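# Move the empty bottle carrier between shelved benches

## Task

Pick up the empty bottle carrier from the shelved bench by the door and set it upright on the floor of the spill tray on the shelved bench by the window. The carrier must never touch the floor, or the task fails. The parked cart, the pedal bin and the stool are movable. When finished, release the carrier and back the robot away from it. The robot must not fall over or be left tilted, or the task fails.

## Robot and tools

Robot: a Rainbow Robotics RB-Y1. It has a two-wheel differential base with two rear casters (0.66 m long, 0.58 m wide, front edge 0.10 m ahead of the wheel axle), a head with pan and tilt, two 7-joint arms with parallel grippers, and a torso. The lower torso (the leg) folds at ankle, knee and hip. The base cannot move sideways. A bent leg can stick out beyond the front of the base.

Frames: the base frame has its origin on the floor between the drive wheels, with x forward, y to the left and z up. The reported chest, left_hand and right_hand positions are in this frame. A hand point lies between its finger pads. The fingers point along that hand's -z, and the pads close along its x. Reported hand positions can be off, more so at long reach. Odometry is the base frame as it was at the start, counted from wheel rotation only, so wheel slip is counted as motion. Heading is positive to the left, within -3.142 to 3.142.

execute_actions: "actions" is a list holding one action, or an empty list to just read state and images. An action may contain:
- "base": exactly one key. translate_m is a straight drive relative to where the base is now, in metres, forward positive, -3 to 3. rotate_rad is a turn in place relative to the current heading, in radians, left (counter-clockwise from above) positive, -3.2 to 3.2. A base move that would need more than about 8.7 s is rejected.
- "joints": one object for the whole robot, keyed by joint name. Each value is an absolute target, in radians, except the grippers, which take metres of clear opening (0 to 0.1). Ranges: torso_squat_rad 0 to 1.2 (higher lowers the level chest); torso_shift_rad -0.3 to 0.6 (positive moves the hips forward); torso_pitch_rad -0.2 to 1.4 (positive leans forward); torso_yaw_rad -1.5 to 1.5 (positive turns left). Shoulder pitch -2.356 to 2.356 on both arms (negative raises the arm forward). Left shoulder roll 0 to 3.141 and right shoulder roll -3.141 to 0 (both lift the arm outward). Shoulder yaw -2.094 to 2.094. Elbow -2.617 to 0.01 (negative bends it). Forearm roll -3.141 to 3.141. Wrist pitch -1.57 to 1.919 (negative tips the hand forward). Hand roll -2.705 to 2.705. head_pan_rad -0.523 to 0.523 (relative to the chest, left positive); head_tilt_rad -0.35 to 1.57 (positive looks down). Yaw and roll signs are the same on both arms. The combined torso limits are: squat+shift <= 1.52; squat-shift+pitch <= 1.57; shift+0.5*pitch-0.4*squat <= 0.7; shift+0.3*pitch-0.5*squat <= 0.39. Breaking one leaves the torso short of its target, reported as off_target.
- "speeds": caps for this action only. translate_m 0.05 to 0.4 m/s; rotate_rad 0.1 to 1.509 rad/s. The top values are the defaults.
- "min_time_s": 0.1 to 8. The shortest duration for each arm and head motion in the action.
Everything in an action starts together. Joints and the base that you leave out can keep chasing an earlier target. An unknown key or an out-of-range value rejects the whole call. "cameras" picks from head_camera, left_wrist_camera, right_wrist_camera or "all". Omitting it gives all cameras; [] gives none. The result lists state, joint_positions, base_odometry, base_status, joint_status and on_its_own (what the call did not command; "held at" is the held target, not the current position). The pictures line gives the image order.

wait: "seconds" from 0 to 10. Commands nothing and returns state and images. zoom_image: pick a "camera" and a "region" [x0, y0, x1, y1] in pixels of that camera's latest image, at most 504x504. finished_scene: pass the "scene" number once the carrier rests in the tray, released and stable. This is final.

Status words: done means the target was reached. For the base, done only means the wheels turned the commanded amount. off_target means it stopped short and may still be pushing. contact_stop means the torso or an arm met firm resistance. time_out means the move took far longer than expected. limit_stop_at_<name> means a built-in limit stopped it. limit_stop_at_own_body means a guard stopped an arm or hand before it hit the robot's own body. stopped_with_arm means the torso halted because an arm contact-stopped. A stop in one joint halts its whole group (torso, left arm or right arm), and that group keeps its current pose. "joint command not followed" means a self-collision or arm-to-arm check blocked an arm. Read the cause line. Those targets may be retried until you send valid ones, while a gripper command in the same action still runs. After a stop, first move the arm away in its own action, then the torso. Special case: if both hands hold one object and the torso contact-stops at once with nothing in the way, resend every arm joint at its current reading, then repeat the torso command.

Gripping: to hold something, command an opening at least 0.005 m narrower than the object. off_target is then normal.

Cautions: the base keeps driving into furniture, and its wheels may spin and keep pushing. The leg can shove the robot backward unnoticed by odometry. Each arm is rated for 3 kg. A heavy load held far forward can tip the robot, and nothing stops that. Never let the arms, grippers or fingers strike or press each other hard. Grippers and palms are not covered by the arm-to-arm check. Contact torque at a joint's load limit (shoulders 63.7 N m, elbow 32.7, forearm, wrist and hand 22.7, including held weight) freezes the robot for 10 s. Holding loads heats motors: MOTOR HOT appears from 65 °C, and at 80 °C the arm brakes until it cools. After that, resend targets. The robot holds its last command while you think. Loose objects can get brief random pushes. Avoid drops, slams and hard pushes. Camera calibration is given for reading images; poses can be slightly off.

Each tool is called as name(argument=value, ...), one argument or row to a line, values as JSON.

## Session

execute_actions(
  actions=[],
)

Scene clock: 0.00 s.
base_odometry: x=+0.000 y=+0.000 heading=+0.000 (m, m, rad; odometry frame)
base_status: not commanded
joint_positions: torso_squat_rad=+0.350 torso_shift_rad=-0.001 torso_pitch_rad=+0.000 torso_yaw_rad=+0.000 left_shoulder_pitch_rad=+0.037 left_shoulder_roll_rad=+0.039 left_shoulder_yaw_rad=+0.040 left_elbow_rad=-0.256 left_forearm_roll_rad=+0.023 left_wrist_pitch_rad=-0.010 left_hand_roll_rad=+0.017 left_gripper_m=+0.101 right_shoulder_pitch_rad=+0.005 right_shoulder_roll_rad=+0.000 right_shoulder_yaw_rad=+0.051 right_elbow_rad=-0.196 right_forearm_roll_rad=+0.025 right_wrist_pitch_rad=-0.009 right_hand_roll_rad=+0.036 right_gripper_m=+0.100 head_pan_rad=+0.000 head_tilt_rad=+0.399
joint_status: not commanded
chest: x=-0.2285 y=-0.0006 z=+1.2474 quat_wxyz=(+1.000, +0.001, +0.000, +0.000) (m; base frame)
left_hand: x=-0.1290 y=+0.2562 z=+0.5706 quat_wxyz=(+0.992, +0.022, -0.116, +0.043) (m; base frame)
right_hand: x=-0.1346 y=-0.2151 z=+0.5679 quat_wxyz=(+0.993, +0.000, -0.100, +0.055) (m; base frame)
pictures: head_camera, left_wrist_camera, right_wrist_camera
Images, in order (width x height): head_camera 896x504, left_wrist_camera 644x364, right_wrist_camera 644x364.

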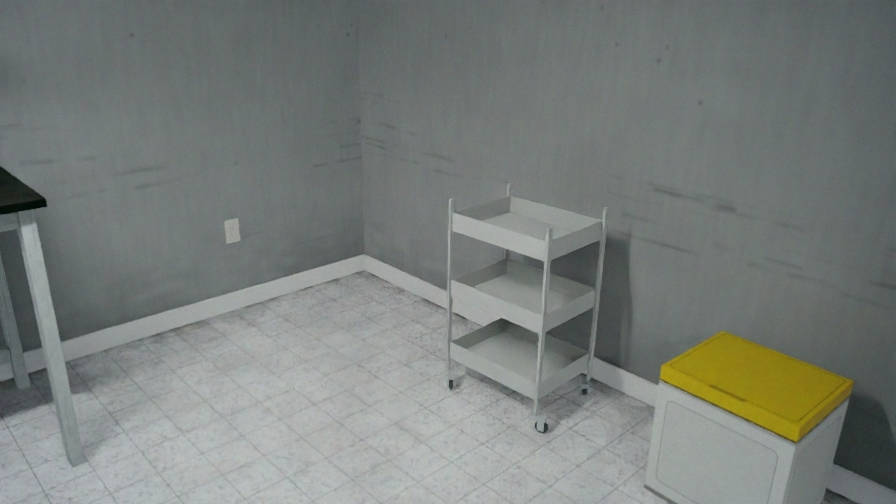

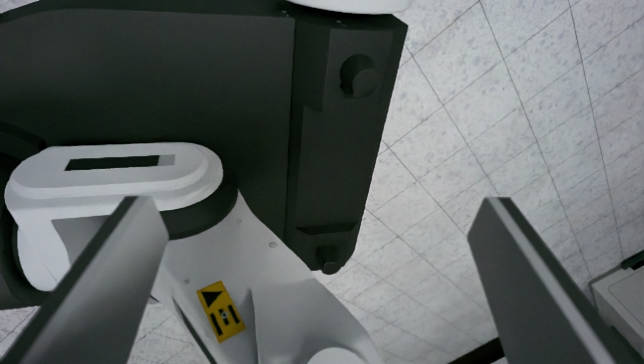

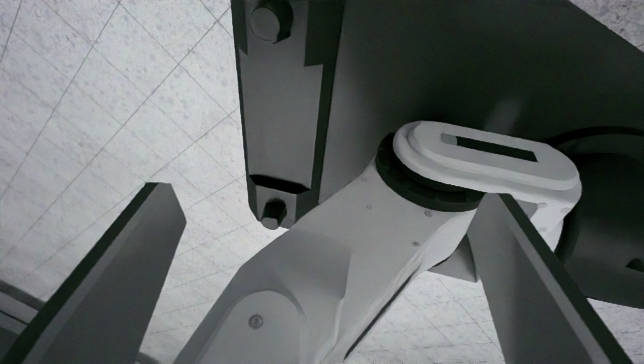

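execute_actions(
  actions=[
    {"base":{"rotate_rad":1.0},"joints":{"head_tilt_rad":0.25}},
  ],
  cameras=["head_camera"],
)

execute_actions(
  actions=[
    {"base":{"rotate_rad":1.1}},
  ],
  cameras=["head_camera"],
)

execute_actions(
  actions=[
    {"base":{"rotate_rad":1.1}},
  ],
  cameras=["head_camera"],
)

execute_actions(
  actions=[
    {"base":{"rotate_rad":1.1}},
  ],
  cameras=["head_camera"],
)

execute_actions(
  actions=[
    {"base":{"rotate_rad":1.0}},
  ],
  cameras=["head_camera"],
)

Scene clock: 3.50 s.
base_odometry: x=+0.000 y=+0.000 heading=+1.000 (m, m, rad; odometry frame)
base_status: done
joint_positions: torso_squat_rad=+0.350 torso_shift_rad=-0.001 torso_pitch_rad=+0.000 torso_yaw_rad=+0.000 left_shoulder_pitch_rad=+0.037 left_shoulder_roll_rad=+0.039 left_shoulder_yaw_rad=+0.040 left_elbow_rad=-0.256 left_forearm_roll_rad=+0.023 left_wrist_pitch_rad=-0.010 left_hand_roll_rad=+0.017 left_gripper_m=+0.101 right_shoulder_pitch_rad=+0.005 right_shoulder_roll_rad=+0.000 right_shoulder_yaw_rad=+0.051 right_elbow_rad=-0.196 right_forearm_roll_rad=+0.025 right_wrist_pitch_rad=-0.009 right_hand_roll_rad=+0.036 right_gripper_m=+0.100 head_pan_rad=+0.000 head_tilt_rad=+0.250
joint_status: all done
chest: x=-0.2285 y=-0.0006 z=+1.2474 quat_wxyz=(+1.000, +0.001, +0.000, +0.000) (m; base frame)
left_hand: x=-0.1290 y=+0.2562 z=+0.5706 quat_wxyz=(+0.992, +0.022, -0.116, +0.043) (m; base frame)
right_hand: x=-0.1346 y=-0.2152 z=+0.5679 quat_wxyz=(+0.993, +0.000, -0.100, +0.055) (m; base frame)
pictures: head_camera
camera_calibration (this result's frames):
head_camera: T_world_to_cam=[[0.0208348, -0.999218, 0.0336161, -0.0462759], [-0.193023, -0.037011, -0.980496, 1.43358], [0.980973, 0.0139398, -0.193643, 0.424877], [0, 0, 0, 1]] pos_world=[-0.139115, 0.000895846, 1.48945]
Images, in order (width x height): head_camera 896x504.

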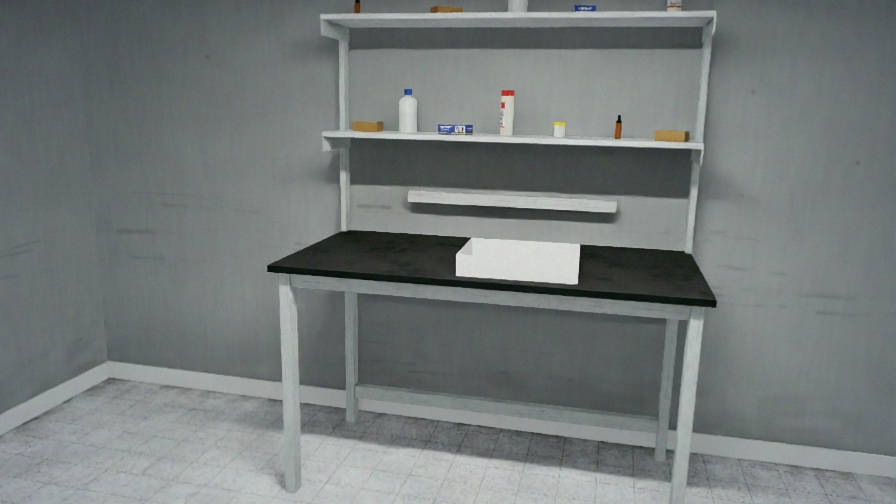

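Scene clock: 6.93 s.
base_odometry: x=+0.000 y=+0.000 heading=+2.099 (m, m, rad; odometry frame)
base_status: done
joint_positions: torso_squat_rad=+0.350 torso_shift_rad=-0.001 torso_pitch_rad=+0.000 torso_yaw_rad=+0.000 left_shoulder_pitch_rad=+0.037 left_shoulder_roll_rad=+0.039 left_shoulder_yaw_rad=+0.040 left_elbow_rad=-0.256 left_forearm_roll_rad=+0.023 left_wrist_pitch_rad=-0.010 left_hand_roll_rad=+0.017 left_gripper_m=+0.101 right_shoulder_pitch_rad=+0.005 right_shoulder_roll_rad=+0.000 right_shoulder_yaw_rad=+0.051 right_elbow_rad=-0.196 right_forearm_roll_rad=+0.025 right_wrist_pitch_rad=-0.009 right_hand_roll_rad=+0.036 right_gripper_m=+0.100 head_pan_rad=+0.000 head_tilt_rad=+0.250
joint_status: not commanded
chest: x=-0.2285 y=-0.0006 z=+1.2474 quat_wxyz=(+1.000, +0.001, +0.000, +0.000) (m; base frame)
left_hand: x=-0.1290 y=+0.2561 z=+0.5706 quat_wxyz=(+0.992, +0.022, -0.116, +0.043) (m; base frame)
right_hand: x=-0.1346 y=-0.2152 z=+0.5679 quat_wxyz=(+0.993, +0.000, -0.100, +0.055) (m; base frame)
pictures: head_camera
camera_calibration (this result's frames):
head_camera: T_world_to_cam=[[0.0208347, -0.999217, 0.0336273, -0.0462841], [-0.193023, -0.037022, -0.980495, 1.43358], [0.980973, 0.0139375, -0.193643, 0.424877], [0, 0, 0, 1]] pos_world=[-0.139115, 0.000904265, 1.48945]
Images, in order (width x height): head_camera 896x504.

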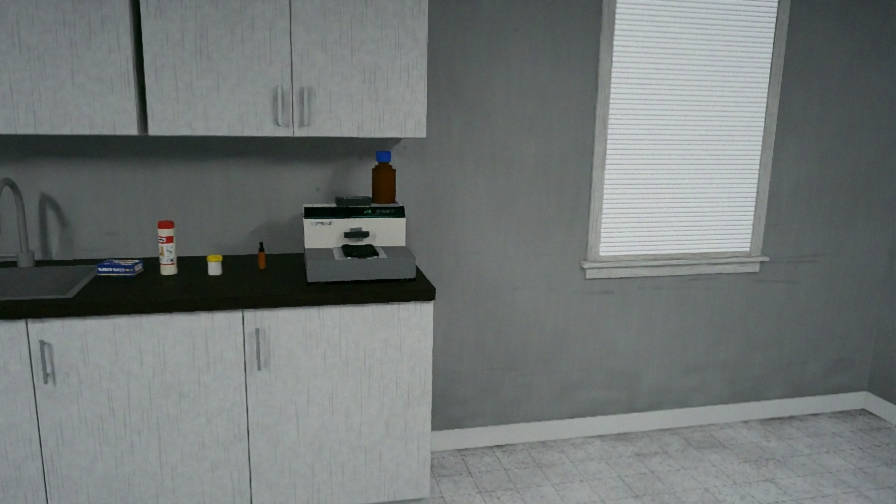

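Scene clock: 10.47 s.
base_odometry: x=+0.000 y=+0.000 heading=-3.085 (m, m, rad; odometry frame)
base_status: done
joint_positions: torso_squat_rad=+0.350 torso_shift_rad=-0.001 torso_pitch_rad=+0.000 torso_yaw_rad=+0.000 left_shoulder_pitch_rad=+0.037 left_shoulder_roll_rad=+0.039 left_shoulder_yaw_rad=+0.040 left_elbow_rad=-0.256 left_forearm_roll_rad=+0.023 left_wrist_pitch_rad=-0.010 left_hand_roll_rad=+0.017 left_gripper_m=+0.101 right_shoulder_pitch_rad=+0.005 right_shoulder_roll_rad=+0.000 right_shoulder_yaw_rad=+0.051 right_elbow_rad=-0.196 right_forearm_roll_rad=+0.025 right_wrist_pitch_rad=-0.009 right_hand_roll_rad=+0.036 right_gripper_m=+0.100 head_pan_rad=+0.000 head_tilt_rad=+0.250
joint_status: not commanded
chest: x=-0.2285 y=-0.0006 z=+1.2474 quat_wxyz=(+1.000, +0.001, +0.000, +0.000) (m; base frame)
left_hand: x=-0.1290 y=+0.2561 z=+0.5706 quat_wxyz=(+0.992, +0.022, -0.116, +0.043) (m; base frame)
right_hand: x=-0.1347 y=-0.2152 z=+0.5679 quat_wxyz=(+0.993, +0.000, -0.100, +0.055) (m; base frame)
pictures: head_camera
camera_calibration (this result's frames):
head_camera: T_world_to_cam=[[0.0208344, -0.999217, 0.0336356, -0.0462904], [-0.193023, -0.03703, -0.980495, 1.43358], [0.980973, 0.0139356, -0.193643, 0.424877], [0, 0, 0, 1]] pos_world=[-0.139115, 0.000910314, 1.48945]
Images, in order (width x height): head_camera 896x504.

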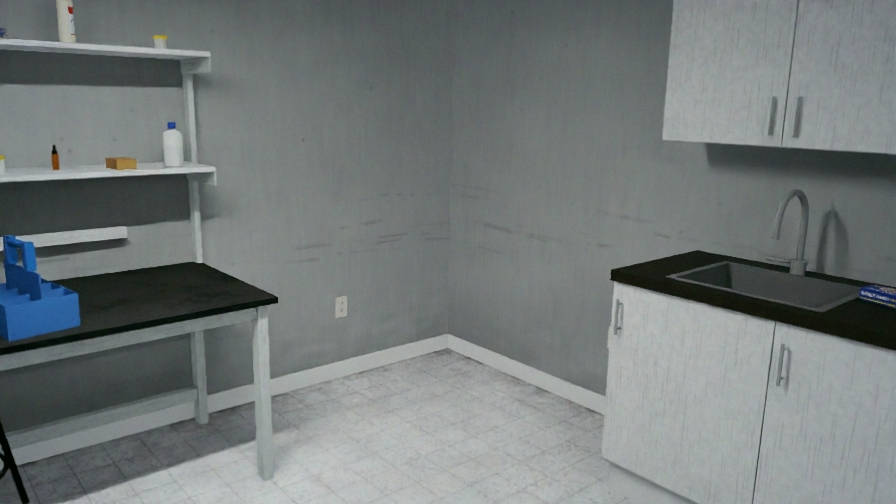

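Scene clock: 14.00 s.
base_odometry: x=+0.000 y=+0.000 heading=-1.985 (m, m, rad; odometry frame)
base_status: done
joint_positions: torso_squat_rad=+0.350 torso_shift_rad=-0.001 torso_pitch_rad=+0.000 torso_yaw_rad=+0.000 left_shoulder_pitch_rad=+0.037 left_shoulder_roll_rad=+0.039 left_shoulder_yaw_rad=+0.040 left_elbow_rad=-0.256 left_forearm_roll_rad=+0.023 left_wrist_pitch_rad=-0.010 left_hand_roll_rad=+0.017 left_gripper_m=+0.101 right_shoulder_pitch_rad=+0.005 right_shoulder_roll_rad=+0.000 right_shoulder_yaw_rad=+0.051 right_elbow_rad=-0.196 right_forearm_roll_rad=+0.025 right_wrist_pitch_rad=-0.009 right_hand_roll_rad=+0.036 right_gripper_m=+0.100 head_pan_rad=+0.000 head_tilt_rad=+0.250
joint_status: not commanded
chest: x=-0.2285 y=-0.0006 z=+1.2474 quat_wxyz=(+1.000, +0.001, +0.000, +0.000) (m; base frame)
left_hand: x=-0.1290 y=+0.2561 z=+0.5706 quat_wxyz=(+0.992, +0.021, -0.116, +0.043) (m; base frame)
right_hand: x=-0.1347 y=-0.2152 z=+0.5679 quat_wxyz=(+0.993, +0.000, -0.100, +0.055) (m; base frame)
pictures: head_camera
camera_calibration (this result's frames):
head_camera: T_world_to_cam=[[0.0208346, -0.999217, 0.0336451, -0.0462973], [-0.193023, -0.0370394, -0.980495, 1.43358], [0.980973, 0.013934, -0.193643, 0.424877], [0, 0, 0, 1]] pos_world=[-0.139115, 0.000917631, 1.48945]
Images, in order (width x height): head_camera 896x504.

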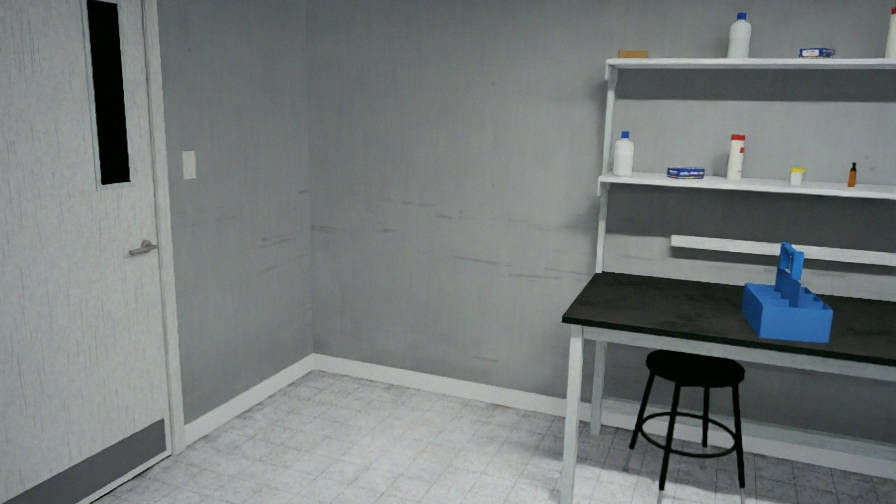

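Scene clock: 17.20 s.
base_odometry: x=+0.000 y=+0.000 heading=-0.986 (m, m, rad; odometry frame)
base_status: done
joint_positions: torso_squat_rad=+0.350 torso_shift_rad=-0.001 torso_pitch_rad=+0.000 torso_yaw_rad=+0.000 left_shoulder_pitch_rad=+0.037 left_shoulder_roll_rad=+0.039 left_shoulder_yaw_rad=+0.040 left_elbow_rad=-0.256 left_forearm_roll_rad=+0.023 left_wrist_pitch_rad=-0.010 left_hand_roll_rad=+0.017 left_gripper_m=+0.101 right_shoulder_pitch_rad=+0.005 right_shoulder_roll_rad=+0.000 right_shoulder_yaw_rad=+0.051 right_elbow_rad=-0.196 right_forearm_roll_rad=+0.025 right_wrist_pitch_rad=-0.009 right_hand_roll_rad=+0.036 right_gripper_m=+0.100 head_pan_rad=+0.000 head_tilt_rad=+0.250
joint_status: not commanded
chest: x=-0.2285 y=-0.0006 z=+1.2474 quat_wxyz=(+1.000, +0.001, +0.000, +0.000) (m; base frame)
left_hand: x=-0.1290 y=+0.2561 z=+0.5706 quat_wxyz=(+0.992, +0.021, -0.116, +0.043) (m; base frame)
right_hand: x=-0.1347 y=-0.2152 z=+0.5679 quat_wxyz=(+0.993, +0.000, -0.100, +0.055) (m; base frame)
pictures: head_camera
camera_calibration (this result's frames):
head_camera: T_world_to_cam=[[0.0208345, -0.999217, 0.0336493, -0.0463018], [-0.193023, -0.0370435, -0.980495, 1.43358], [0.980973, 0.013933, -0.193643, 0.424877], [0, 0, 0, 1]] pos_world=[-0.139115, 0.000919422, 1.48945]
Images, in order (width x height): head_camera 896x504.

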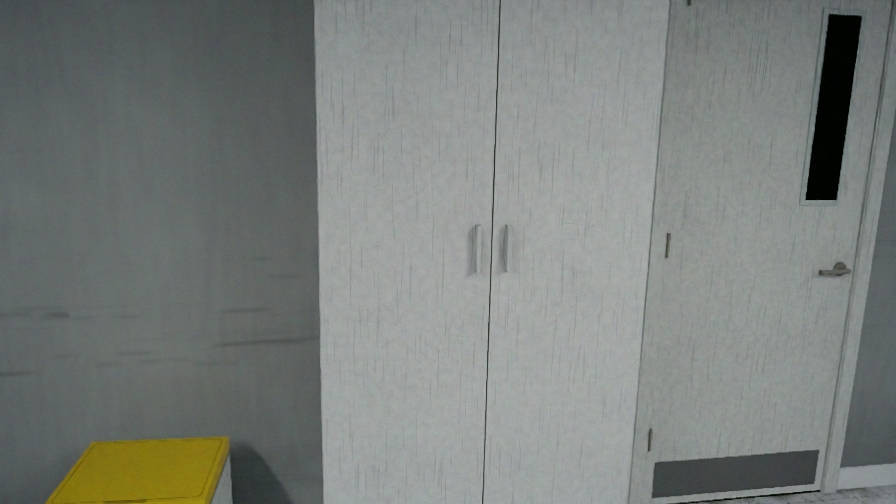

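execute_actions(
  actions=[
    {"base":{"rotate_rad":-1.42}},
  ],
  cameras=[],
)

execute_actions(
  actions=[
    {"base":{"translate_m":1.2},"joints":{"head_tilt_rad":0.5,"torso_squat_rad":0.1,"right_shoulder_pitch_rad":-0.5,"right_elbow_rad":-1.7,"right_wrist_pitch_rad":0.63}},
  ],
  cameras=["head_camera"],
)

Scene clock: 21.20 s.
base_odometry: x=+0.000 y=+0.000 heading=-2.405 (m, m, rad; odometry frame)
base_status: done
joint_positions: torso_squat_rad=+0.350 torso_shift_rad=-0.001 torso_pitch_rad=+0.000 torso_yaw_rad=+0.000 left_shoulder_pitch_rad=+0.037 left_shoulder_roll_rad=+0.039 left_shoulder_yaw_rad=+0.040 left_elbow_rad=-0.256 left_forearm_roll_rad=+0.023 left_wrist_pitch_rad=-0.010 left_hand_roll_rad=+0.017 left_gripper_m=+0.101 right_shoulder_pitch_rad=+0.005 right_shoulder_roll_rad=+0.000 right_shoulder_yaw_rad=+0.051 right_elbow_rad=-0.196 right_forearm_roll_rad=+0.025 right_wrist_pitch_rad=-0.009 right_hand_roll_rad=+0.036 right_gripper_m=+0.100 head_pan_rad=+0.000 head_tilt_rad=+0.250
joint_status: not commanded
chest: x=-0.2285 y=-0.0006 z=+1.2474 quat_wxyz=(+1.000, +0.001, +0.000, +0.000) (m; base frame)
left_hand: x=-0.1290 y=+0.2561 z=+0.5706 quat_wxyz=(+0.992, +0.022, -0.116, +0.043) (m; base frame)
right_hand: x=-0.1347 y=-0.2152 z=+0.5679 quat_wxyz=(+0.993, +0.000, -0.100, +0.055) (m; base frame)
pictures: none
No camera images: the call's "cameras" was empty. Leave "cameras" out to get every camera's image.

Scene clock: 25.97 s.
base_odometry: x=-0.889 y=-0.805 heading=-2.406 (m, m, rad; odometry frame)
base_status: done
joint_positions: torso_squat_rad=+0.100 torso_shift_rad=-0.001 torso_pitch_rad=+0.000 torso_yaw_rad=+0.000 left_shoulder_pitch_rad=+0.037 left_shoulder_roll_rad=+0.039 left_shoulder_yaw_rad=+0.040 left_elbow_rad=-0.256 left_forearm_roll_rad=+0.023 left_wrist_pitch_rad=-0.010 left_hand_roll_rad=+0.017 left_gripper_m=+0.101 right_shoulder_pitch_rad=-0.500 right_shoulder_roll_rad=+0.000 right_shoulder_yaw_rad=+0.051 right_elbow_rad=-1.700 right_forearm_roll_rad=+0.025 right_wrist_pitch_rad=+0.630 right_hand_roll_rad=+0.036 right_gripper_m=+0.100 head_pan_rad=+0.000 head_tilt_rad=+0.500
joint_status: all done
chest: x=-0.2285 y=-0.0006 z=+1.2864 quat_wxyz=(+1.000, +0.001, +0.000, +0.000) (m; base frame)
left_hand: x=-0.1289 y=+0.2561 z=+0.6096 quat_wxyz=(+0.992, +0.021, -0.116, +0.043) (m; base frame)
right_hand: x=+0.3717 y=-0.1036 z=+1.2438 quat_wxyz=(+0.710, +0.026, -0.695, +0.112) (m; base frame)
pictures: head_camera
camera_calibration (this result's frames):
head_camera: T_world_to_cam=[[0.0287846, -0.999214, 0.0272668, -0.0365034], [-0.429644, -0.0369975, -0.90224, 1.30665], [0.902539, 0.0142556, -0.430371, 0.768096], [0, 0, 0, 1]] pos_world=[-0.130791, 0.000918374, 1.51047]
Images, in order (width x height): head_camera 896x504.

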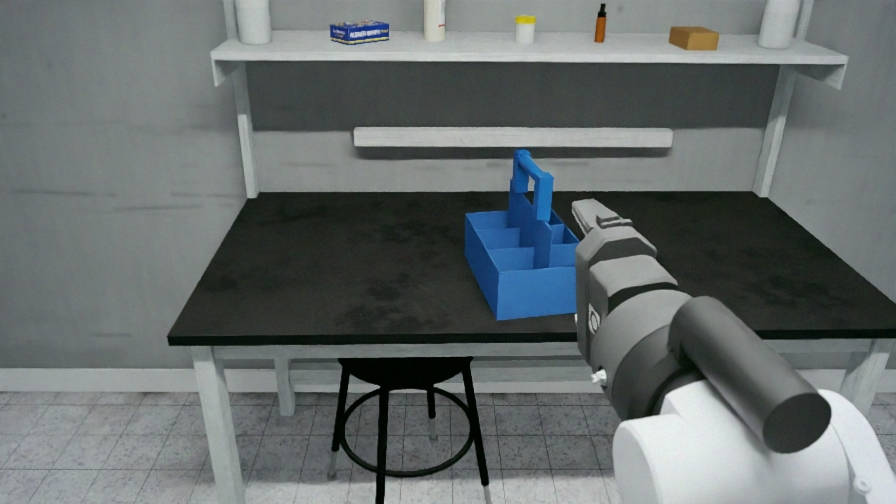

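execute_actions(
  actions=[
    {"base":{"translate_m":0.45},"joints":{"head_tilt_rad":0.7,"torso_squat_rad":0.4,"right_shoulder_pitch_rad":-0.3,"right_elbow_rad":-1.3,"right_wrist_pitch_rad":0.03,"right_hand_roll_rad":1.6}},
  ],
)

Scene clock: 28.77 s.
base_odometry: x=-1.223 y=-1.107 heading=-2.407 (m, m, rad; odometry frame)
base_status: done
joint_positions: torso_squat_rad=+0.400 torso_shift_rad=-0.001 torso_pitch_rad=+0.000 torso_yaw_rad=+0.000 left_shoulder_pitch_rad=+0.037 left_shoulder_roll_rad=+0.039 left_shoulder_yaw_rad=+0.040 left_elbow_rad=-0.256 left_forearm_roll_rad=+0.023 left_wrist_pitch_rad=-0.010 left_hand_roll_rad=+0.017 left_gripper_m=+0.101 right_shoulder_pitch_rad=-0.300 right_shoulder_roll_rad=+0.000 right_shoulder_yaw_rad=+0.051 right_elbow_rad=-1.300 right_forearm_roll_rad=+0.025 right_wrist_pitch_rad=+0.030 right_hand_roll_rad=+1.600 right_gripper_m=+0.100 head_pan_rad=+0.000 head_tilt_rad=+0.700
joint_status: all done
chest: x=-0.2285 y=-0.0006 z=+1.2347 quat_wxyz=(+1.000, +0.001, +0.000, +0.000) (m; base frame)
left_hand: x=-0.1289 y=+0.2561 z=+0.5579 quat_wxyz=(+0.992, +0.021, -0.116, +0.043) (m; base frame)
right_hand: x=+0.3591 y=-0.1399 z=+1.0249 quat_wxyz=(+0.443, -0.478, -0.511, +0.560) (m; base frame)
pictures: head_camera, left_wrist_camera, right_wrist_camera
camera_calibration (this result's frames):
head_camera: T_world_to_cam=[[0.0338586, -0.999209, 0.0208661, -0.0248481], [-0.600269, -0.0370244, -0.798941, 1.07653], [0.799081, 0.0145257, -0.601048, 0.969326], [0, 0, 0, 1]] pos_world=[-0.127523, 0.000949169, 1.44321]
left_wrist_camera: T_world_to_cam=[[0.96881, 0.0918916, 0.230136, -0.0303451], [-0.0733868, -0.780649, 0.620646, -0.130567], [0.236688, -0.618177, -0.749557, 0.695021], [0, 0, 0, 1]] pos_world=[-0.144686, 0.330507, 0.608977]
right_wrist_camera: T_world_to_cam=[[0.18031, -0.97865, 0.0986499, -0.300717], [-0.666329, -0.195306, -0.719626, 0.979562], [0.723529, 0.0640222, -0.687319, 0.546522], [0, 0, 0, 1]] pos_world=[0.311508, -0.137972, 1.11022]
Images, in order (width x height): head_camera 896x504, left_wrist_camera 644x364, right_wrist_camera 644x364.

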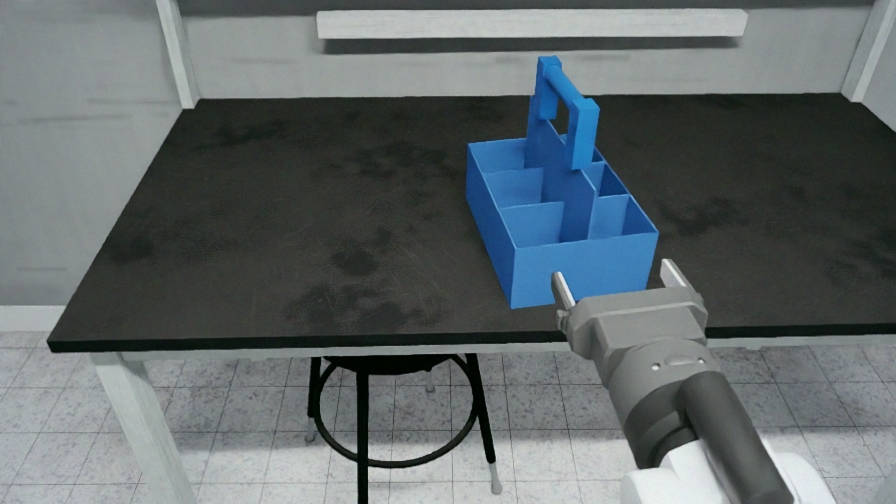

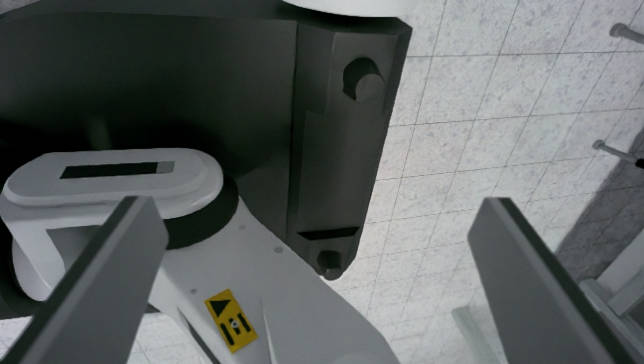

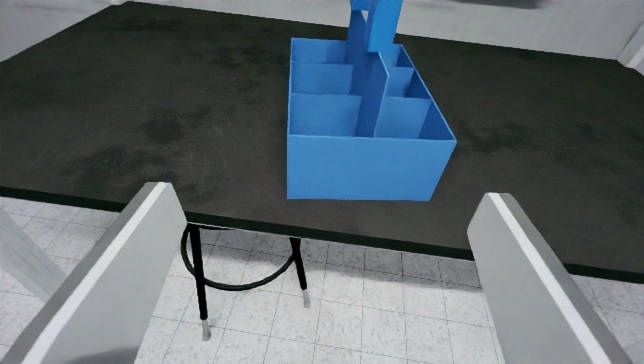

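execute_actions(
  actions=[
    {"base":{"translate_m":0.27}},
  ],
  cameras=["head_camera","right_wrist_camera"],
)

Scene clock: 31.70 s.
base_odometry: x=-1.424 y=-1.288 heading=-2.408 (m, m, rad; odometry frame)
base_status: done
joint_positions: torso_squat_rad=+0.400 torso_shift_rad=-0.001 torso_pitch_rad=+0.000 torso_yaw_rad=+0.000 left_shoulder_pitch_rad=+0.037 left_shoulder_roll_rad=+0.039 left_shoulder_yaw_rad=+0.040 left_elbow_rad=-0.256 left_forearm_roll_rad=+0.023 left_wrist_pitch_rad=-0.010 left_hand_roll_rad=+0.017 left_gripper_m=+0.101 right_shoulder_pitch_rad=-0.300 right_shoulder_roll_rad=+0.000 right_shoulder_yaw_rad=+0.051 right_elbow_rad=-1.300 right_forearm_roll_rad=+0.025 right_wrist_pitch_rad=+0.030 right_hand_roll_rad=+1.600 right_gripper_m=+0.100 head_pan_rad=+0.000 head_tilt_rad=+0.700
joint_status: not commanded
chest: x=-0.2284 y=-0.0006 z=+1.2347 quat_wxyz=(+1.000, +0.001, +0.000, +0.000) (m; base frame)
left_hand: x=-0.1289 y=+0.2561 z=+0.5579 quat_wxyz=(+0.992, +0.021, -0.116, +0.043) (m; base frame)
right_hand: x=+0.3592 y=-0.1400 z=+1.0248 quat_wxyz=(+0.444, -0.478, -0.511, +0.560) (m; base frame)
pictures: head_camera, right_wrist_camera
camera_calibration (this result's frames):
head_camera: T_world_to_cam=[[0.0338616, -0.999209, 0.0208617, -0.0248444], [-0.600375, -0.0370246, -0.798861, 1.07645], [0.799001, 0.0145258, -0.601154, 0.96938], [0, 0, 0, 1]] pos_world=[-0.12742, 0.000949317, 1.4432]
right_wrist_camera: T_world_to_cam=[[0.180306, -0.978655, 0.0986152, -0.300688], [-0.666465, -0.19529, -0.719504, 0.979428], [0.723405, 0.0640076, -0.687451, 0.546603], [0, 0, 0, 1]] pos_world=[0.311555, -0.137984, 1.11012]
Images, in order (width x height): head_camera 896x504, right_wrist_camera 644x364.

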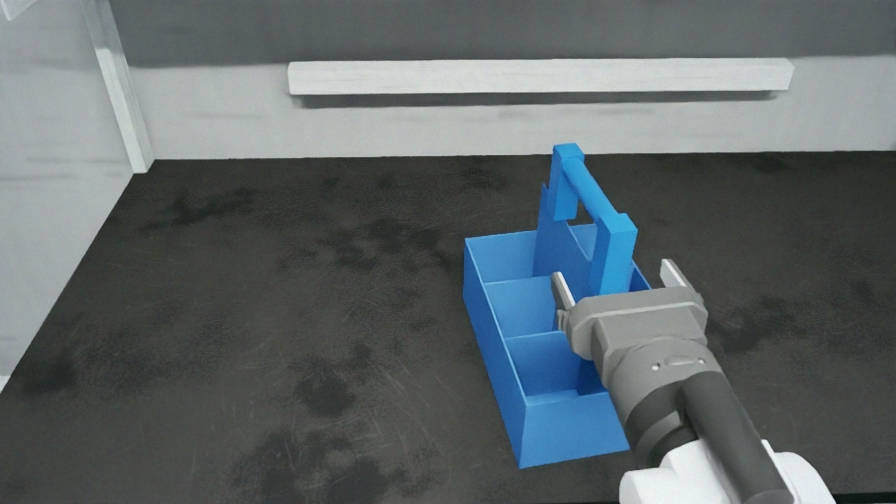

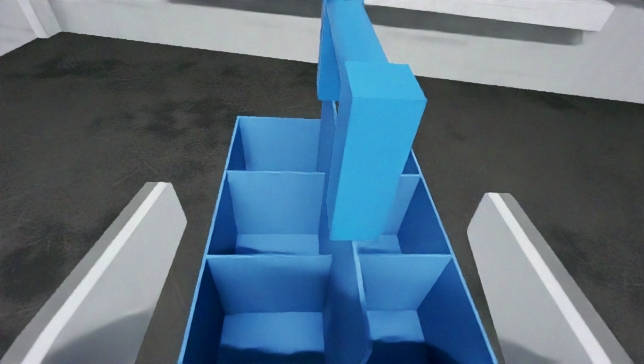

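execute_actions(
  actions=[
    {"base":{"translate_m":0.08}},
  ],
  cameras=["right_wrist_camera"],
)

execute_actions(
  actions=[
    {"joints":{"right_gripper_m":0.0}},
  ],
  cameras=["head_camera","right_wrist_camera"],
)

Scene clock: 33.03 s.
base_odometry: x=-1.483 y=-1.342 heading=-2.409 (m, m, rad; odometry frame)
base_status: done
joint_positions: torso_squat_rad=+0.400 torso_shift_rad=-0.001 torso_pitch_rad=+0.000 torso_yaw_rad=+0.000 left_shoulder_pitch_rad=+0.037 left_shoulder_roll_rad=+0.039 left_shoulder_yaw_rad=+0.040 left_elbow_rad=-0.256 left_forearm_roll_rad=+0.023 left_wrist_pitch_rad=-0.010 left_hand_roll_rad=+0.017 left_gripper_m=+0.101 right_shoulder_pitch_rad=-0.300 right_shoulder_roll_rad=+0.000 right_shoulder_yaw_rad=+0.051 right_elbow_rad=-1.300 right_forearm_roll_rad=+0.025 right_wrist_pitch_rad=+0.030 right_hand_roll_rad=+1.600 right_gripper_m=+0.100 head_pan_rad=+0.000 head_tilt_rad=+0.700
joint_status: not commanded
chest: x=-0.2284 y=-0.0006 z=+1.2347 quat_wxyz=(+1.000, +0.001, +0.000, +0.000) (m; base frame)
left_hand: x=-0.1289 y=+0.2561 z=+0.5579 quat_wxyz=(+0.992, +0.021, -0.116, +0.043) (m; base frame)
right_hand: x=+0.3592 y=-0.1400 z=+1.0248 quat_wxyz=(+0.444, -0.478, -0.511, +0.560) (m; base frame)
pictures: right_wrist_camera
camera_calibration (this result's frames):
right_wrist_camera: T_world_to_cam=[[0.180303, -0.978655, 0.0986119, -0.300685], [-0.666475, -0.195287, -0.719496, 0.979414], [0.723396, 0.0640051, -0.68746, 0.546611], [0, 0, 0, 1]] pos_world=[0.311552, -0.137986, 1.11011]
Images, in order (width x height): right_wrist_camera 644x364.

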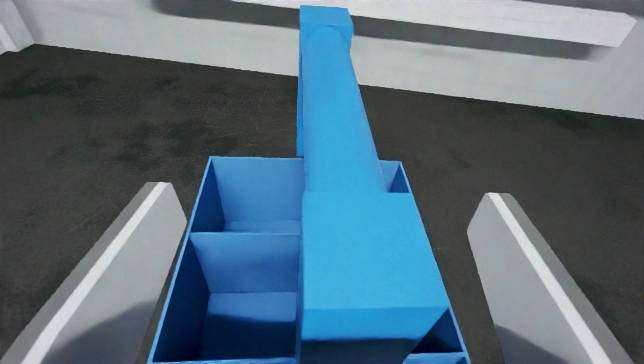

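Scene clock: 34.53 s.
base_odometry: x=-1.483 y=-1.342 heading=-2.409 (m, m, rad; odometry frame)
base_status: not commanded
joint_positions: torso_squat_rad=+0.400 torso_shift_rad=-0.001 torso_pitch_rad=+0.000 torso_yaw_rad=+0.000 left_shoulder_pitch_rad=+0.037 left_shoulder_roll_rad=+0.039 left_shoulder_yaw_rad=+0.040 left_elbow_rad=-0.256 left_forearm_roll_rad=+0.023 left_wrist_pitch_rad=-0.010 left_hand_roll_rad=+0.017 left_gripper_m=+0.101 right_shoulder_pitch_rad=-0.300 right_shoulder_roll_rad=+0.000 right_shoulder_yaw_rad=+0.051 right_elbow_rad=-1.300 right_forearm_roll_rad=+0.025 right_wrist_pitch_rad=+0.030 right_hand_roll_rad=+1.600 right_gripper_m=+0.030 head_pan_rad=+0.000 head_tilt_rad=+0.700
joint_status: right_gripper_m off_target (ended at +0.030, target +0.000)
chest: x=-0.2284 y=-0.0006 z=+1.2347 quat_wxyz=(+1.000, +0.001, +0.000, +0.000) (m; base frame)
left_hand: x=-0.1289 y=+0.2561 z=+0.5579 quat_wxyz=(+0.992, +0.021, -0.116, +0.043) (m; base frame)
right_hand: x=+0.3592 y=-0.1399 z=+1.0249 quat_wxyz=(+0.443, -0.478, -0.511, +0.560) (m; base frame)
pictures: head_camera, right_wrist_camera
camera_calibration (this result's frames):
head_camera: T_world_to_cam=[[0.0338614, -0.999209, 0.0208613, -0.024844], [-0.600376, -0.0370241, -0.798861, 1.07645], [0.799001, 0.0145259, -0.601154, 0.969385], [0, 0, 0, 1]] pos_world=[-0.127427, 0.00094899, 1.4432]
right_wrist_camera: T_world_to_cam=[[0.18029, -0.978662, 0.0985704, -0.30064], [-0.666204, -0.195223, -0.719764, 0.979707], [0.723649, 0.0640983, -0.687185, 0.546346], [0, 0, 0, 1]] pos_world=[0.311524, -0.137983, 1.11023]
Images, in order (width x height): head_camera 896x504, right_wrist_camera 644x364.

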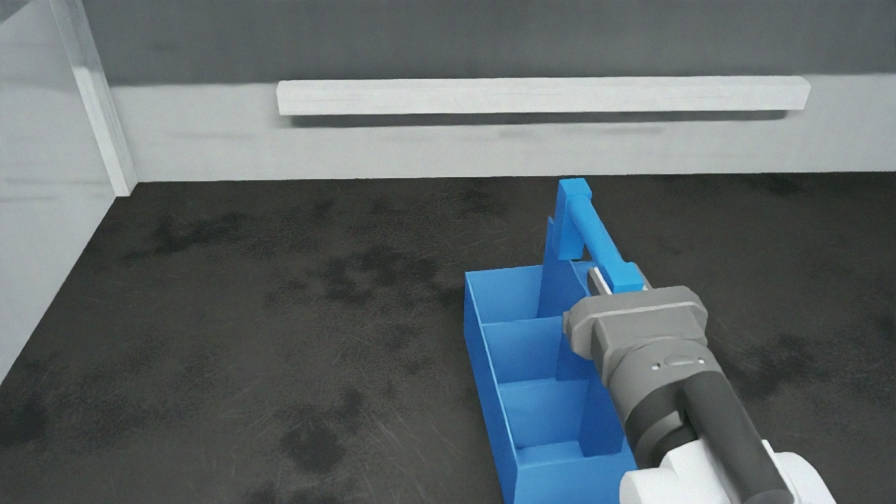

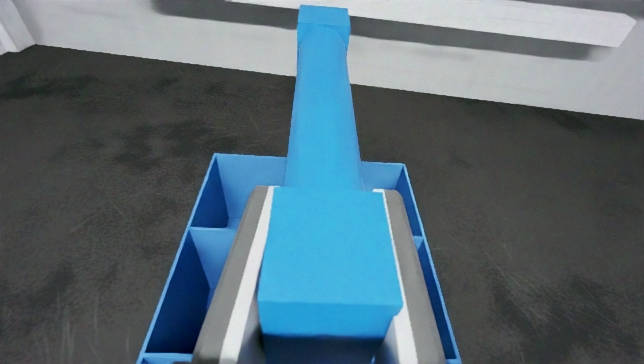

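execute_actions(
  actions=[
    {"joints":{"torso_squat_rad":0.0}},
  ],
  cameras=[],
)

execute_actions(
  actions=[
    {"base":{"translate_m":-1.0},"joints":{"right_shoulder_pitch_rad":-0.65,"right_elbow_rad":-1.7,"right_wrist_pitch_rad":0.78,"head_tilt_rad":0.4},"min_time_s":3},
  ],
  cameras=[],
)

execute_actions(
  actions=[
    {"base":{"rotate_rad":-2.875},"speeds":{"rotate_rad":0.8}},
  ],
  cameras=[],
)

execute_actions(
  actions=[
    {"base":{"translate_m":2.08}},
  ],
  cameras=[],
)

execute_actions(
  actions=[
    {"base":{"rotate_rad":-0.27}},
  ],
  cameras=["head_camera"],
)

Scene clock: 36.90 s.
base_odometry: x=-1.483 y=-1.342 heading=-2.409 (m, m, rad; odometry frame)
base_status: not commanded
joint_positions: torso_squat_rad=+0.000 torso_shift_rad=-0.001 torso_pitch_rad=+0.000 torso_yaw_rad=+0.000 left_shoulder_pitch_rad=+0.037 left_shoulder_roll_rad=+0.039 left_shoulder_yaw_rad=+0.040 left_elbow_rad=-0.256 left_forearm_roll_rad=+0.023 left_wrist_pitch_rad=-0.010 left_hand_roll_rad=+0.017 left_gripper_m=+0.101 right_shoulder_pitch_rad=-0.300 right_shoulder_roll_rad=+0.000 right_shoulder_yaw_rad=+0.051 right_elbow_rad=-1.300 right_forearm_roll_rad=+0.025 right_wrist_pitch_rad=+0.030 right_hand_roll_rad=+1.600 right_gripper_m=+0.028 head_pan_rad=+0.000 head_tilt_rad=+0.700
joint_status: all done
chest: x=-0.2283 y=-0.0006 z=+1.2899 quat_wxyz=(+1.000, +0.001, +0.000, +0.000) (m; base frame)
left_hand: x=-0.1290 y=+0.2561 z=+0.6131 quat_wxyz=(+0.992, +0.022, -0.116, +0.043) (m; base frame)
right_hand: x=+0.3591 y=-0.1400 z=+1.0796 quat_wxyz=(+0.444, -0.478, -0.511, +0.560) (m; base frame)
pictures: none
No camera images: the call's "cameras" was empty. Leave "cameras" out to get every camera's image.

Scene clock: 41.30 s.
base_odometry: x=-0.740 y=-0.673 heading=-2.410 (m, m, rad; odometry frame)
base_status: done
joint_positions: torso_squat_rad=+0.000 torso_shift_rad=-0.001 torso_pitch_rad=+0.000 torso_yaw_rad=+0.000 left_shoulder_pitch_rad=+0.037 left_shoulder_roll_rad=+0.039 left_shoulder_yaw_rad=+0.040 left_elbow_rad=-0.256 left_forearm_roll_rad=+0.023 left_wrist_pitch_rad=-0.010 left_hand_roll_rad=+0.017 left_gripper_m=+0.101 right_shoulder_pitch_rad=-0.649 right_shoulder_roll_rad=+0.000 right_shoulder_yaw_rad=+0.051 right_elbow_rad=-1.700 right_forearm_roll_rad=+0.025 right_wrist_pitch_rad=+0.780 right_hand_roll_rad=+1.600 right_gripper_m=+0.028 head_pan_rad=+0.000 head_tilt_rad=+0.400
joint_status: all done
chest: x=-0.2285 y=-0.0006 z=+1.2899 quat_wxyz=(+1.000, +0.001, +0.000, +0.000) (m; base frame)
left_hand: x=-0.1291 y=+0.2561 z=+0.6131 quat_wxyz=(+0.992, +0.022, -0.116, +0.043) (m; base frame)
right_hand: x=+0.3782 y=-0.0765 z=+1.2973 quat_wxyz=(+0.409, -0.466, -0.509, +0.597) (m; base frame)
pictures: none
No camera images: the call's "cameras" was empty. Leave "cameras" out to get every camera's image.

Scene clock: 46.83 s.
base_odometry: x=-0.739 y=-0.673 heading=+0.999 (m, m, rad; odometry frame)
base_status: done
joint_positions: torso_squat_rad=+0.000 torso_shift_rad=-0.001 torso_pitch_rad=+0.000 torso_yaw_rad=+0.000 left_shoulder_pitch_rad=+0.037 left_shoulder_roll_rad=+0.039 left_shoulder_yaw_rad=+0.040 left_elbow_rad=-0.256 left_forearm_roll_rad=+0.023 left_wrist_pitch_rad=-0.010 left_hand_roll_rad=+0.017 left_gripper_m=+0.101 right_shoulder_pitch_rad=-0.649 right_shoulder_roll_rad=+0.000 right_shoulder_yaw_rad=+0.051 right_elbow_rad=-1.700 right_forearm_roll_rad=+0.025 right_wrist_pitch_rad=+0.780 right_hand_roll_rad=+1.600 right_gripper_m=+0.028 head_pan_rad=+0.000 head_tilt_rad=+0.400
joint_status: not commanded
chest: x=-0.2285 y=-0.0006 z=+1.2899 quat_wxyz=(+1.000, +0.001, +0.000, +0.000) (m; base frame)
left_hand: x=-0.1291 y=+0.2561 z=+0.6131 quat_wxyz=(+0.992, +0.022, -0.116, +0.043) (m; base frame)
right_hand: x=+0.3782 y=-0.0765 z=+1.2973 quat_wxyz=(+0.409, -0.466, -0.509, +0.597) (m; base frame)
pictures: none
No camera images: the call's "cameras" was empty. Leave "cameras" out to get every camera's image.

Scene clock: 53.80 s.
base_odometry: x=+0.387 y=+1.076 heading=+0.998 (m, m, rad; odometry frame)
base_status: done
joint_positions: torso_squat_rad=+0.000 torso_shift_rad=-0.001 torso_pitch_rad=+0.000 torso_yaw_rad=+0.000 left_shoulder_pitch_rad=+0.037 left_shoulder_roll_rad=+0.039 left_shoulder_yaw_rad=+0.040 left_elbow_rad=-0.256 left_forearm_roll_rad=+0.023 left_wrist_pitch_rad=-0.010 left_hand_roll_rad=+0.017 left_gripper_m=+0.101 right_shoulder_pitch_rad=-0.649 right_shoulder_roll_rad=+0.000 right_shoulder_yaw_rad=+0.051 right_elbow_rad=-1.700 right_forearm_roll_rad=+0.025 right_wrist_pitch_rad=+0.780 right_hand_roll_rad=+1.600 right_gripper_m=+0.028 head_pan_rad=+0.000 head_tilt_rad=+0.400
joint_status: not commanded
chest: x=-0.2284 y=-0.0006 z=+1.2899 quat_wxyz=(+1.000, +0.001, +0.000, +0.000) (m; base frame)
left_hand: x=-0.1289 y=+0.2561 z=+0.6131 quat_wxyz=(+0.992, +0.021, -0.116, +0.043) (m; base frame)
right_hand: x=+0.3782 y=-0.0765 z=+1.2973 quat_wxyz=(+0.409, -0.466, -0.509, +0.597) (m; base frame)
pictures: none
No camera images: the call's "cameras" was empty. Leave "cameras" out to get every camera's image.

Scene clock: 55.57 s.
base_odometry: x=+0.387 y=+1.076 heading=+0.728 (m, m, rad; odometry frame)
base_status: done
joint_positions: torso_squat_rad=+0.000 torso_shift_rad=-0.001 torso_pitch_rad=+0.000 torso_yaw_rad=+0.000 left_shoulder_pitch_rad=+0.037 left_shoulder_roll_rad=+0.039 left_shoulder_yaw_rad=+0.040 left_elbow_rad=-0.256 left_forearm_roll_rad=+0.023 left_wrist_pitch_rad=-0.010 left_hand_roll_rad=+0.017 left_gripper_m=+0.101 right_shoulder_pitch_rad=-0.649 right_shoulder_roll_rad=+0.000 right_shoulder_yaw_rad=+0.051 right_elbow_rad=-1.700 right_forearm_roll_rad=+0.025 right_wrist_pitch_rad=+0.780 right_hand_roll_rad=+1.600 right_gripper_m=+0.028 head_pan_rad=+0.000 head_tilt_rad=+0.400
joint_status: not commanded
chest: x=-0.2284 y=-0.0005 z=+1.2899 quat_wxyz=(+1.000, +0.001, +0.000, +0.000) (m; base frame)
left_hand: x=-0.1290 y=+0.2561 z=+0.6131 quat_wxyz=(+0.992, +0.021, -0.116, +0.043) (m; base frame)
right_hand: x=+0.3782 y=-0.0764 z=+1.2973 quat_wxyz=(+0.409, -0.466, -0.509, +0.597) (m; base frame)
pictures: head_camera
camera_calibration (this result's frames):
head_camera: T_world_to_cam=[[0.0257982, -0.999214, 0.0301023, -0.0413814], [-0.33757, -0.0370512, -0.940571, 1.38596], [0.940947, 0.0141034, -0.338261, 0.640202], [0, 0, 0, 1]] pos_world=[-0.13347, 0.000973582, 1.52139]
Images, in order (width x height): head_camera 896x504.

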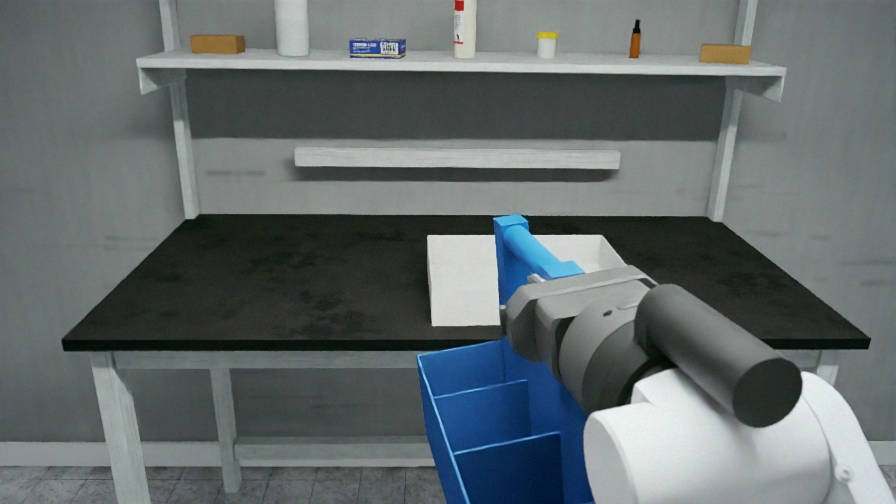

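execute_actions(
  actions=[
    {"base":{"translate_m":0.8},"joints":{"torso_yaw_rad":-0.17,"head_tilt_rad":0.8}},
  ],
  cameras=["head_camera","right_wrist_camera"],
)

Scene clock: 59.33 s.
base_odometry: x=+0.985 y=+1.608 heading=+0.728 (m, m, rad; odometry frame)
base_status: done
joint_positions: torso_squat_rad=+0.000 torso_shift_rad=-0.001 torso_pitch_rad=+0.000 torso_yaw_rad=-0.170 left_shoulder_pitch_rad=+0.037 left_shoulder_roll_rad=+0.039 left_shoulder_yaw_rad=+0.040 left_elbow_rad=-0.256 left_forearm_roll_rad=+0.023 left_wrist_pitch_rad=-0.010 left_hand_roll_rad=+0.017 left_gripper_m=+0.101 right_shoulder_pitch_rad=-0.649 right_shoulder_roll_rad=+0.000 right_shoulder_yaw_rad=+0.051 right_elbow_rad=-1.700 right_forearm_roll_rad=+0.025 right_wrist_pitch_rad=+0.780 right_hand_roll_rad=+1.600 right_gripper_m=+0.028 head_pan_rad=+0.000 head_tilt_rad=+0.800
joint_status: all done
chest: x=-0.2284 y=-0.0005 z=+1.2899 quat_wxyz=(+0.996, +0.001, +0.000, -0.085) (m; base frame)
left_hand: x=-0.0872 y=+0.2356 z=+0.6131 quat_wxyz=(+0.992, +0.012, -0.117, -0.042) (m; base frame)
right_hand: x=+0.3567 y=-0.1778 z=+1.2972 quat_wxyz=(+0.458, -0.508, -0.468, +0.560) (m; base frame)
pictures: head_camera, right_wrist_camera
camera_calibration (this result's frames):
head_camera: T_world_to_cam=[[-0.133456, -0.990903, 0.017367, -0.0590167], [-0.673831, 0.0778742, -0.73477, 1.01008], [0.726733, -0.109762, -0.678094, 1.10206], [0, 0, 0, 1]] pos_world=[-0.128155, -0.0161753, 1.4905]
right_wrist_camera: T_world_to_cam=[[0.0965296, -0.982889, 0.15688, -0.410643], [-0.697329, -0.179251, -0.693975, 1.14718], [0.710221, -0.0424078, -0.7027, 0.743681], [0, 0, 0, 1]] pos_world=[0.311424, -0.166445, 1.38312]
Images, in order (width x height): head_camera 896x504, right_wrist_camera 644x364.

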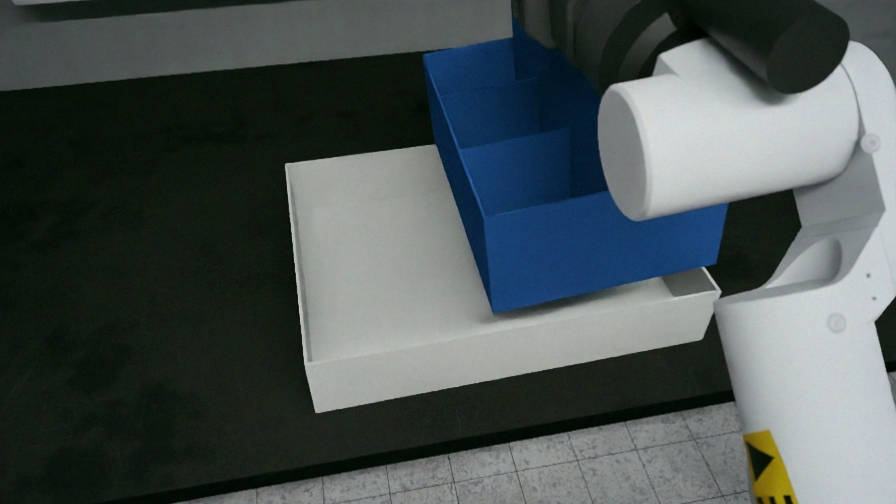

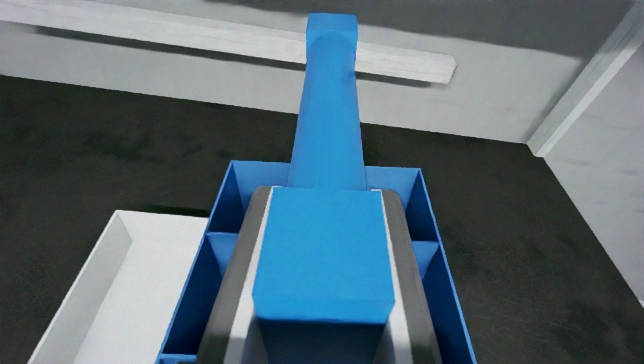

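execute_actions(
  actions=[
    {"base":{"translate_m":-0.02},"joints":{"torso_yaw_rad":-0.06,"right_shoulder_yaw_rad":-0.15,"right_shoulder_pitch_rad":-0.7,"head_pan_rad":-0.1}},
  ],
  cameras=["head_camera","right_wrist_camera"],
)

Scene clock: 60.40 s.
base_odometry: x=+0.970 y=+1.595 heading=+0.727 (m, m, rad; odometry frame)
base_status: done
joint_positions: torso_squat_rad=+0.000 torso_shift_rad=-0.001 torso_pitch_rad=+0.000 torso_yaw_rad=-0.060 left_shoulder_pitch_rad=+0.038 left_shoulder_roll_rad=+0.039 left_shoulder_yaw_rad=+0.040 left_elbow_rad=-0.256 left_forearm_roll_rad=+0.023 left_wrist_pitch_rad=-0.010 left_hand_roll_rad=+0.017 left_gripper_m=+0.101 right_shoulder_pitch_rad=-0.699 right_shoulder_roll_rad=+0.000 right_shoulder_yaw_rad=-0.150 right_elbow_rad=-1.700 right_forearm_roll_rad=+0.025 right_wrist_pitch_rad=+0.780 right_hand_roll_rad=+1.600 right_gripper_m=+0.028 head_pan_rad=-0.100 head_tilt_rad=+0.800
joint_status: all done
chest: x=-0.2286 y=-0.0006 z=+1.2899 quat_wxyz=(+1.000, +0.001, +0.000, -0.030) (m; base frame)
left_hand: x=-0.1141 y=+0.2497 z=+0.6131 quat_wxyz=(+0.993, +0.018, -0.117, +0.013) (m; base frame)
right_hand: x=+0.3842 y=-0.1964 z=+1.3297 quat_wxyz=(+0.485, -0.502, -0.500, +0.513) (m; base frame)
pictures: head_camera, right_wrist_camera
camera_calibration (this result's frames):
head_camera: T_world_to_cam=[[-0.123168, -0.992235, 0.0173043, -0.0544445], [-0.674379, 0.070894, -0.734974, 1.01008], [0.728041, -0.102195, -0.677874, 1.10228], [0, 0, 0, 1]] pos_world=[-0.128034, -0.0129831, 1.49053]
right_wrist_camera: T_world_to_cam=[[0.0566659, -0.997238, 0.0480073, -0.279354], [-0.668654, -0.0736148, -0.73992, 1.25638], [0.741411, 0.00982792, -0.670979, 0.702257], [0, 0, 0, 1]] pos_world=[0.335255, -0.192996, 1.41424]
Images, in order (width x height): head_camera 896x504, right_wrist_camera 644x364.

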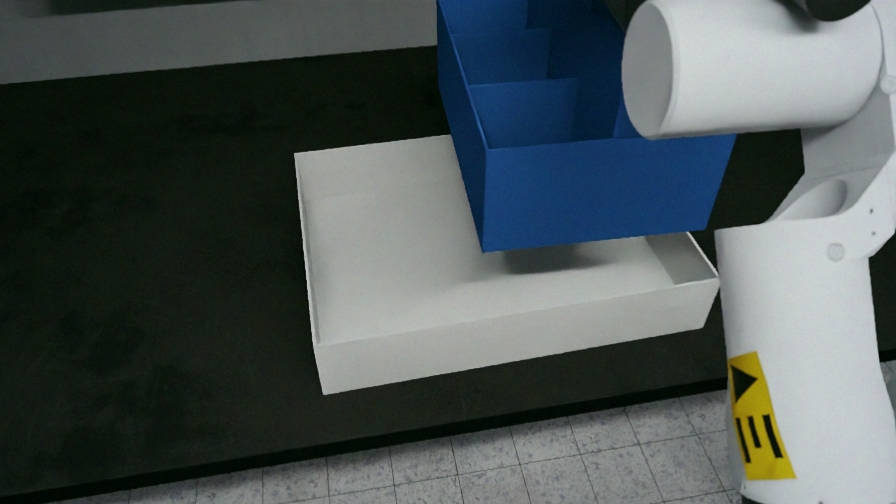

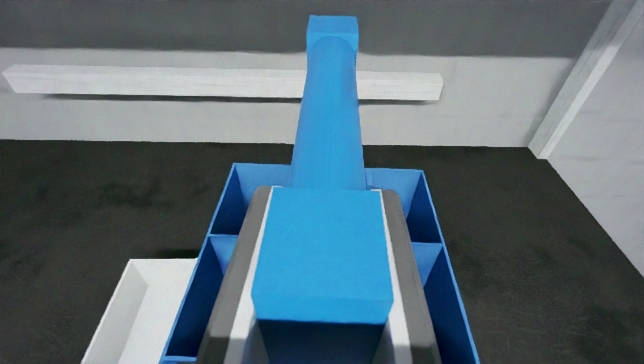

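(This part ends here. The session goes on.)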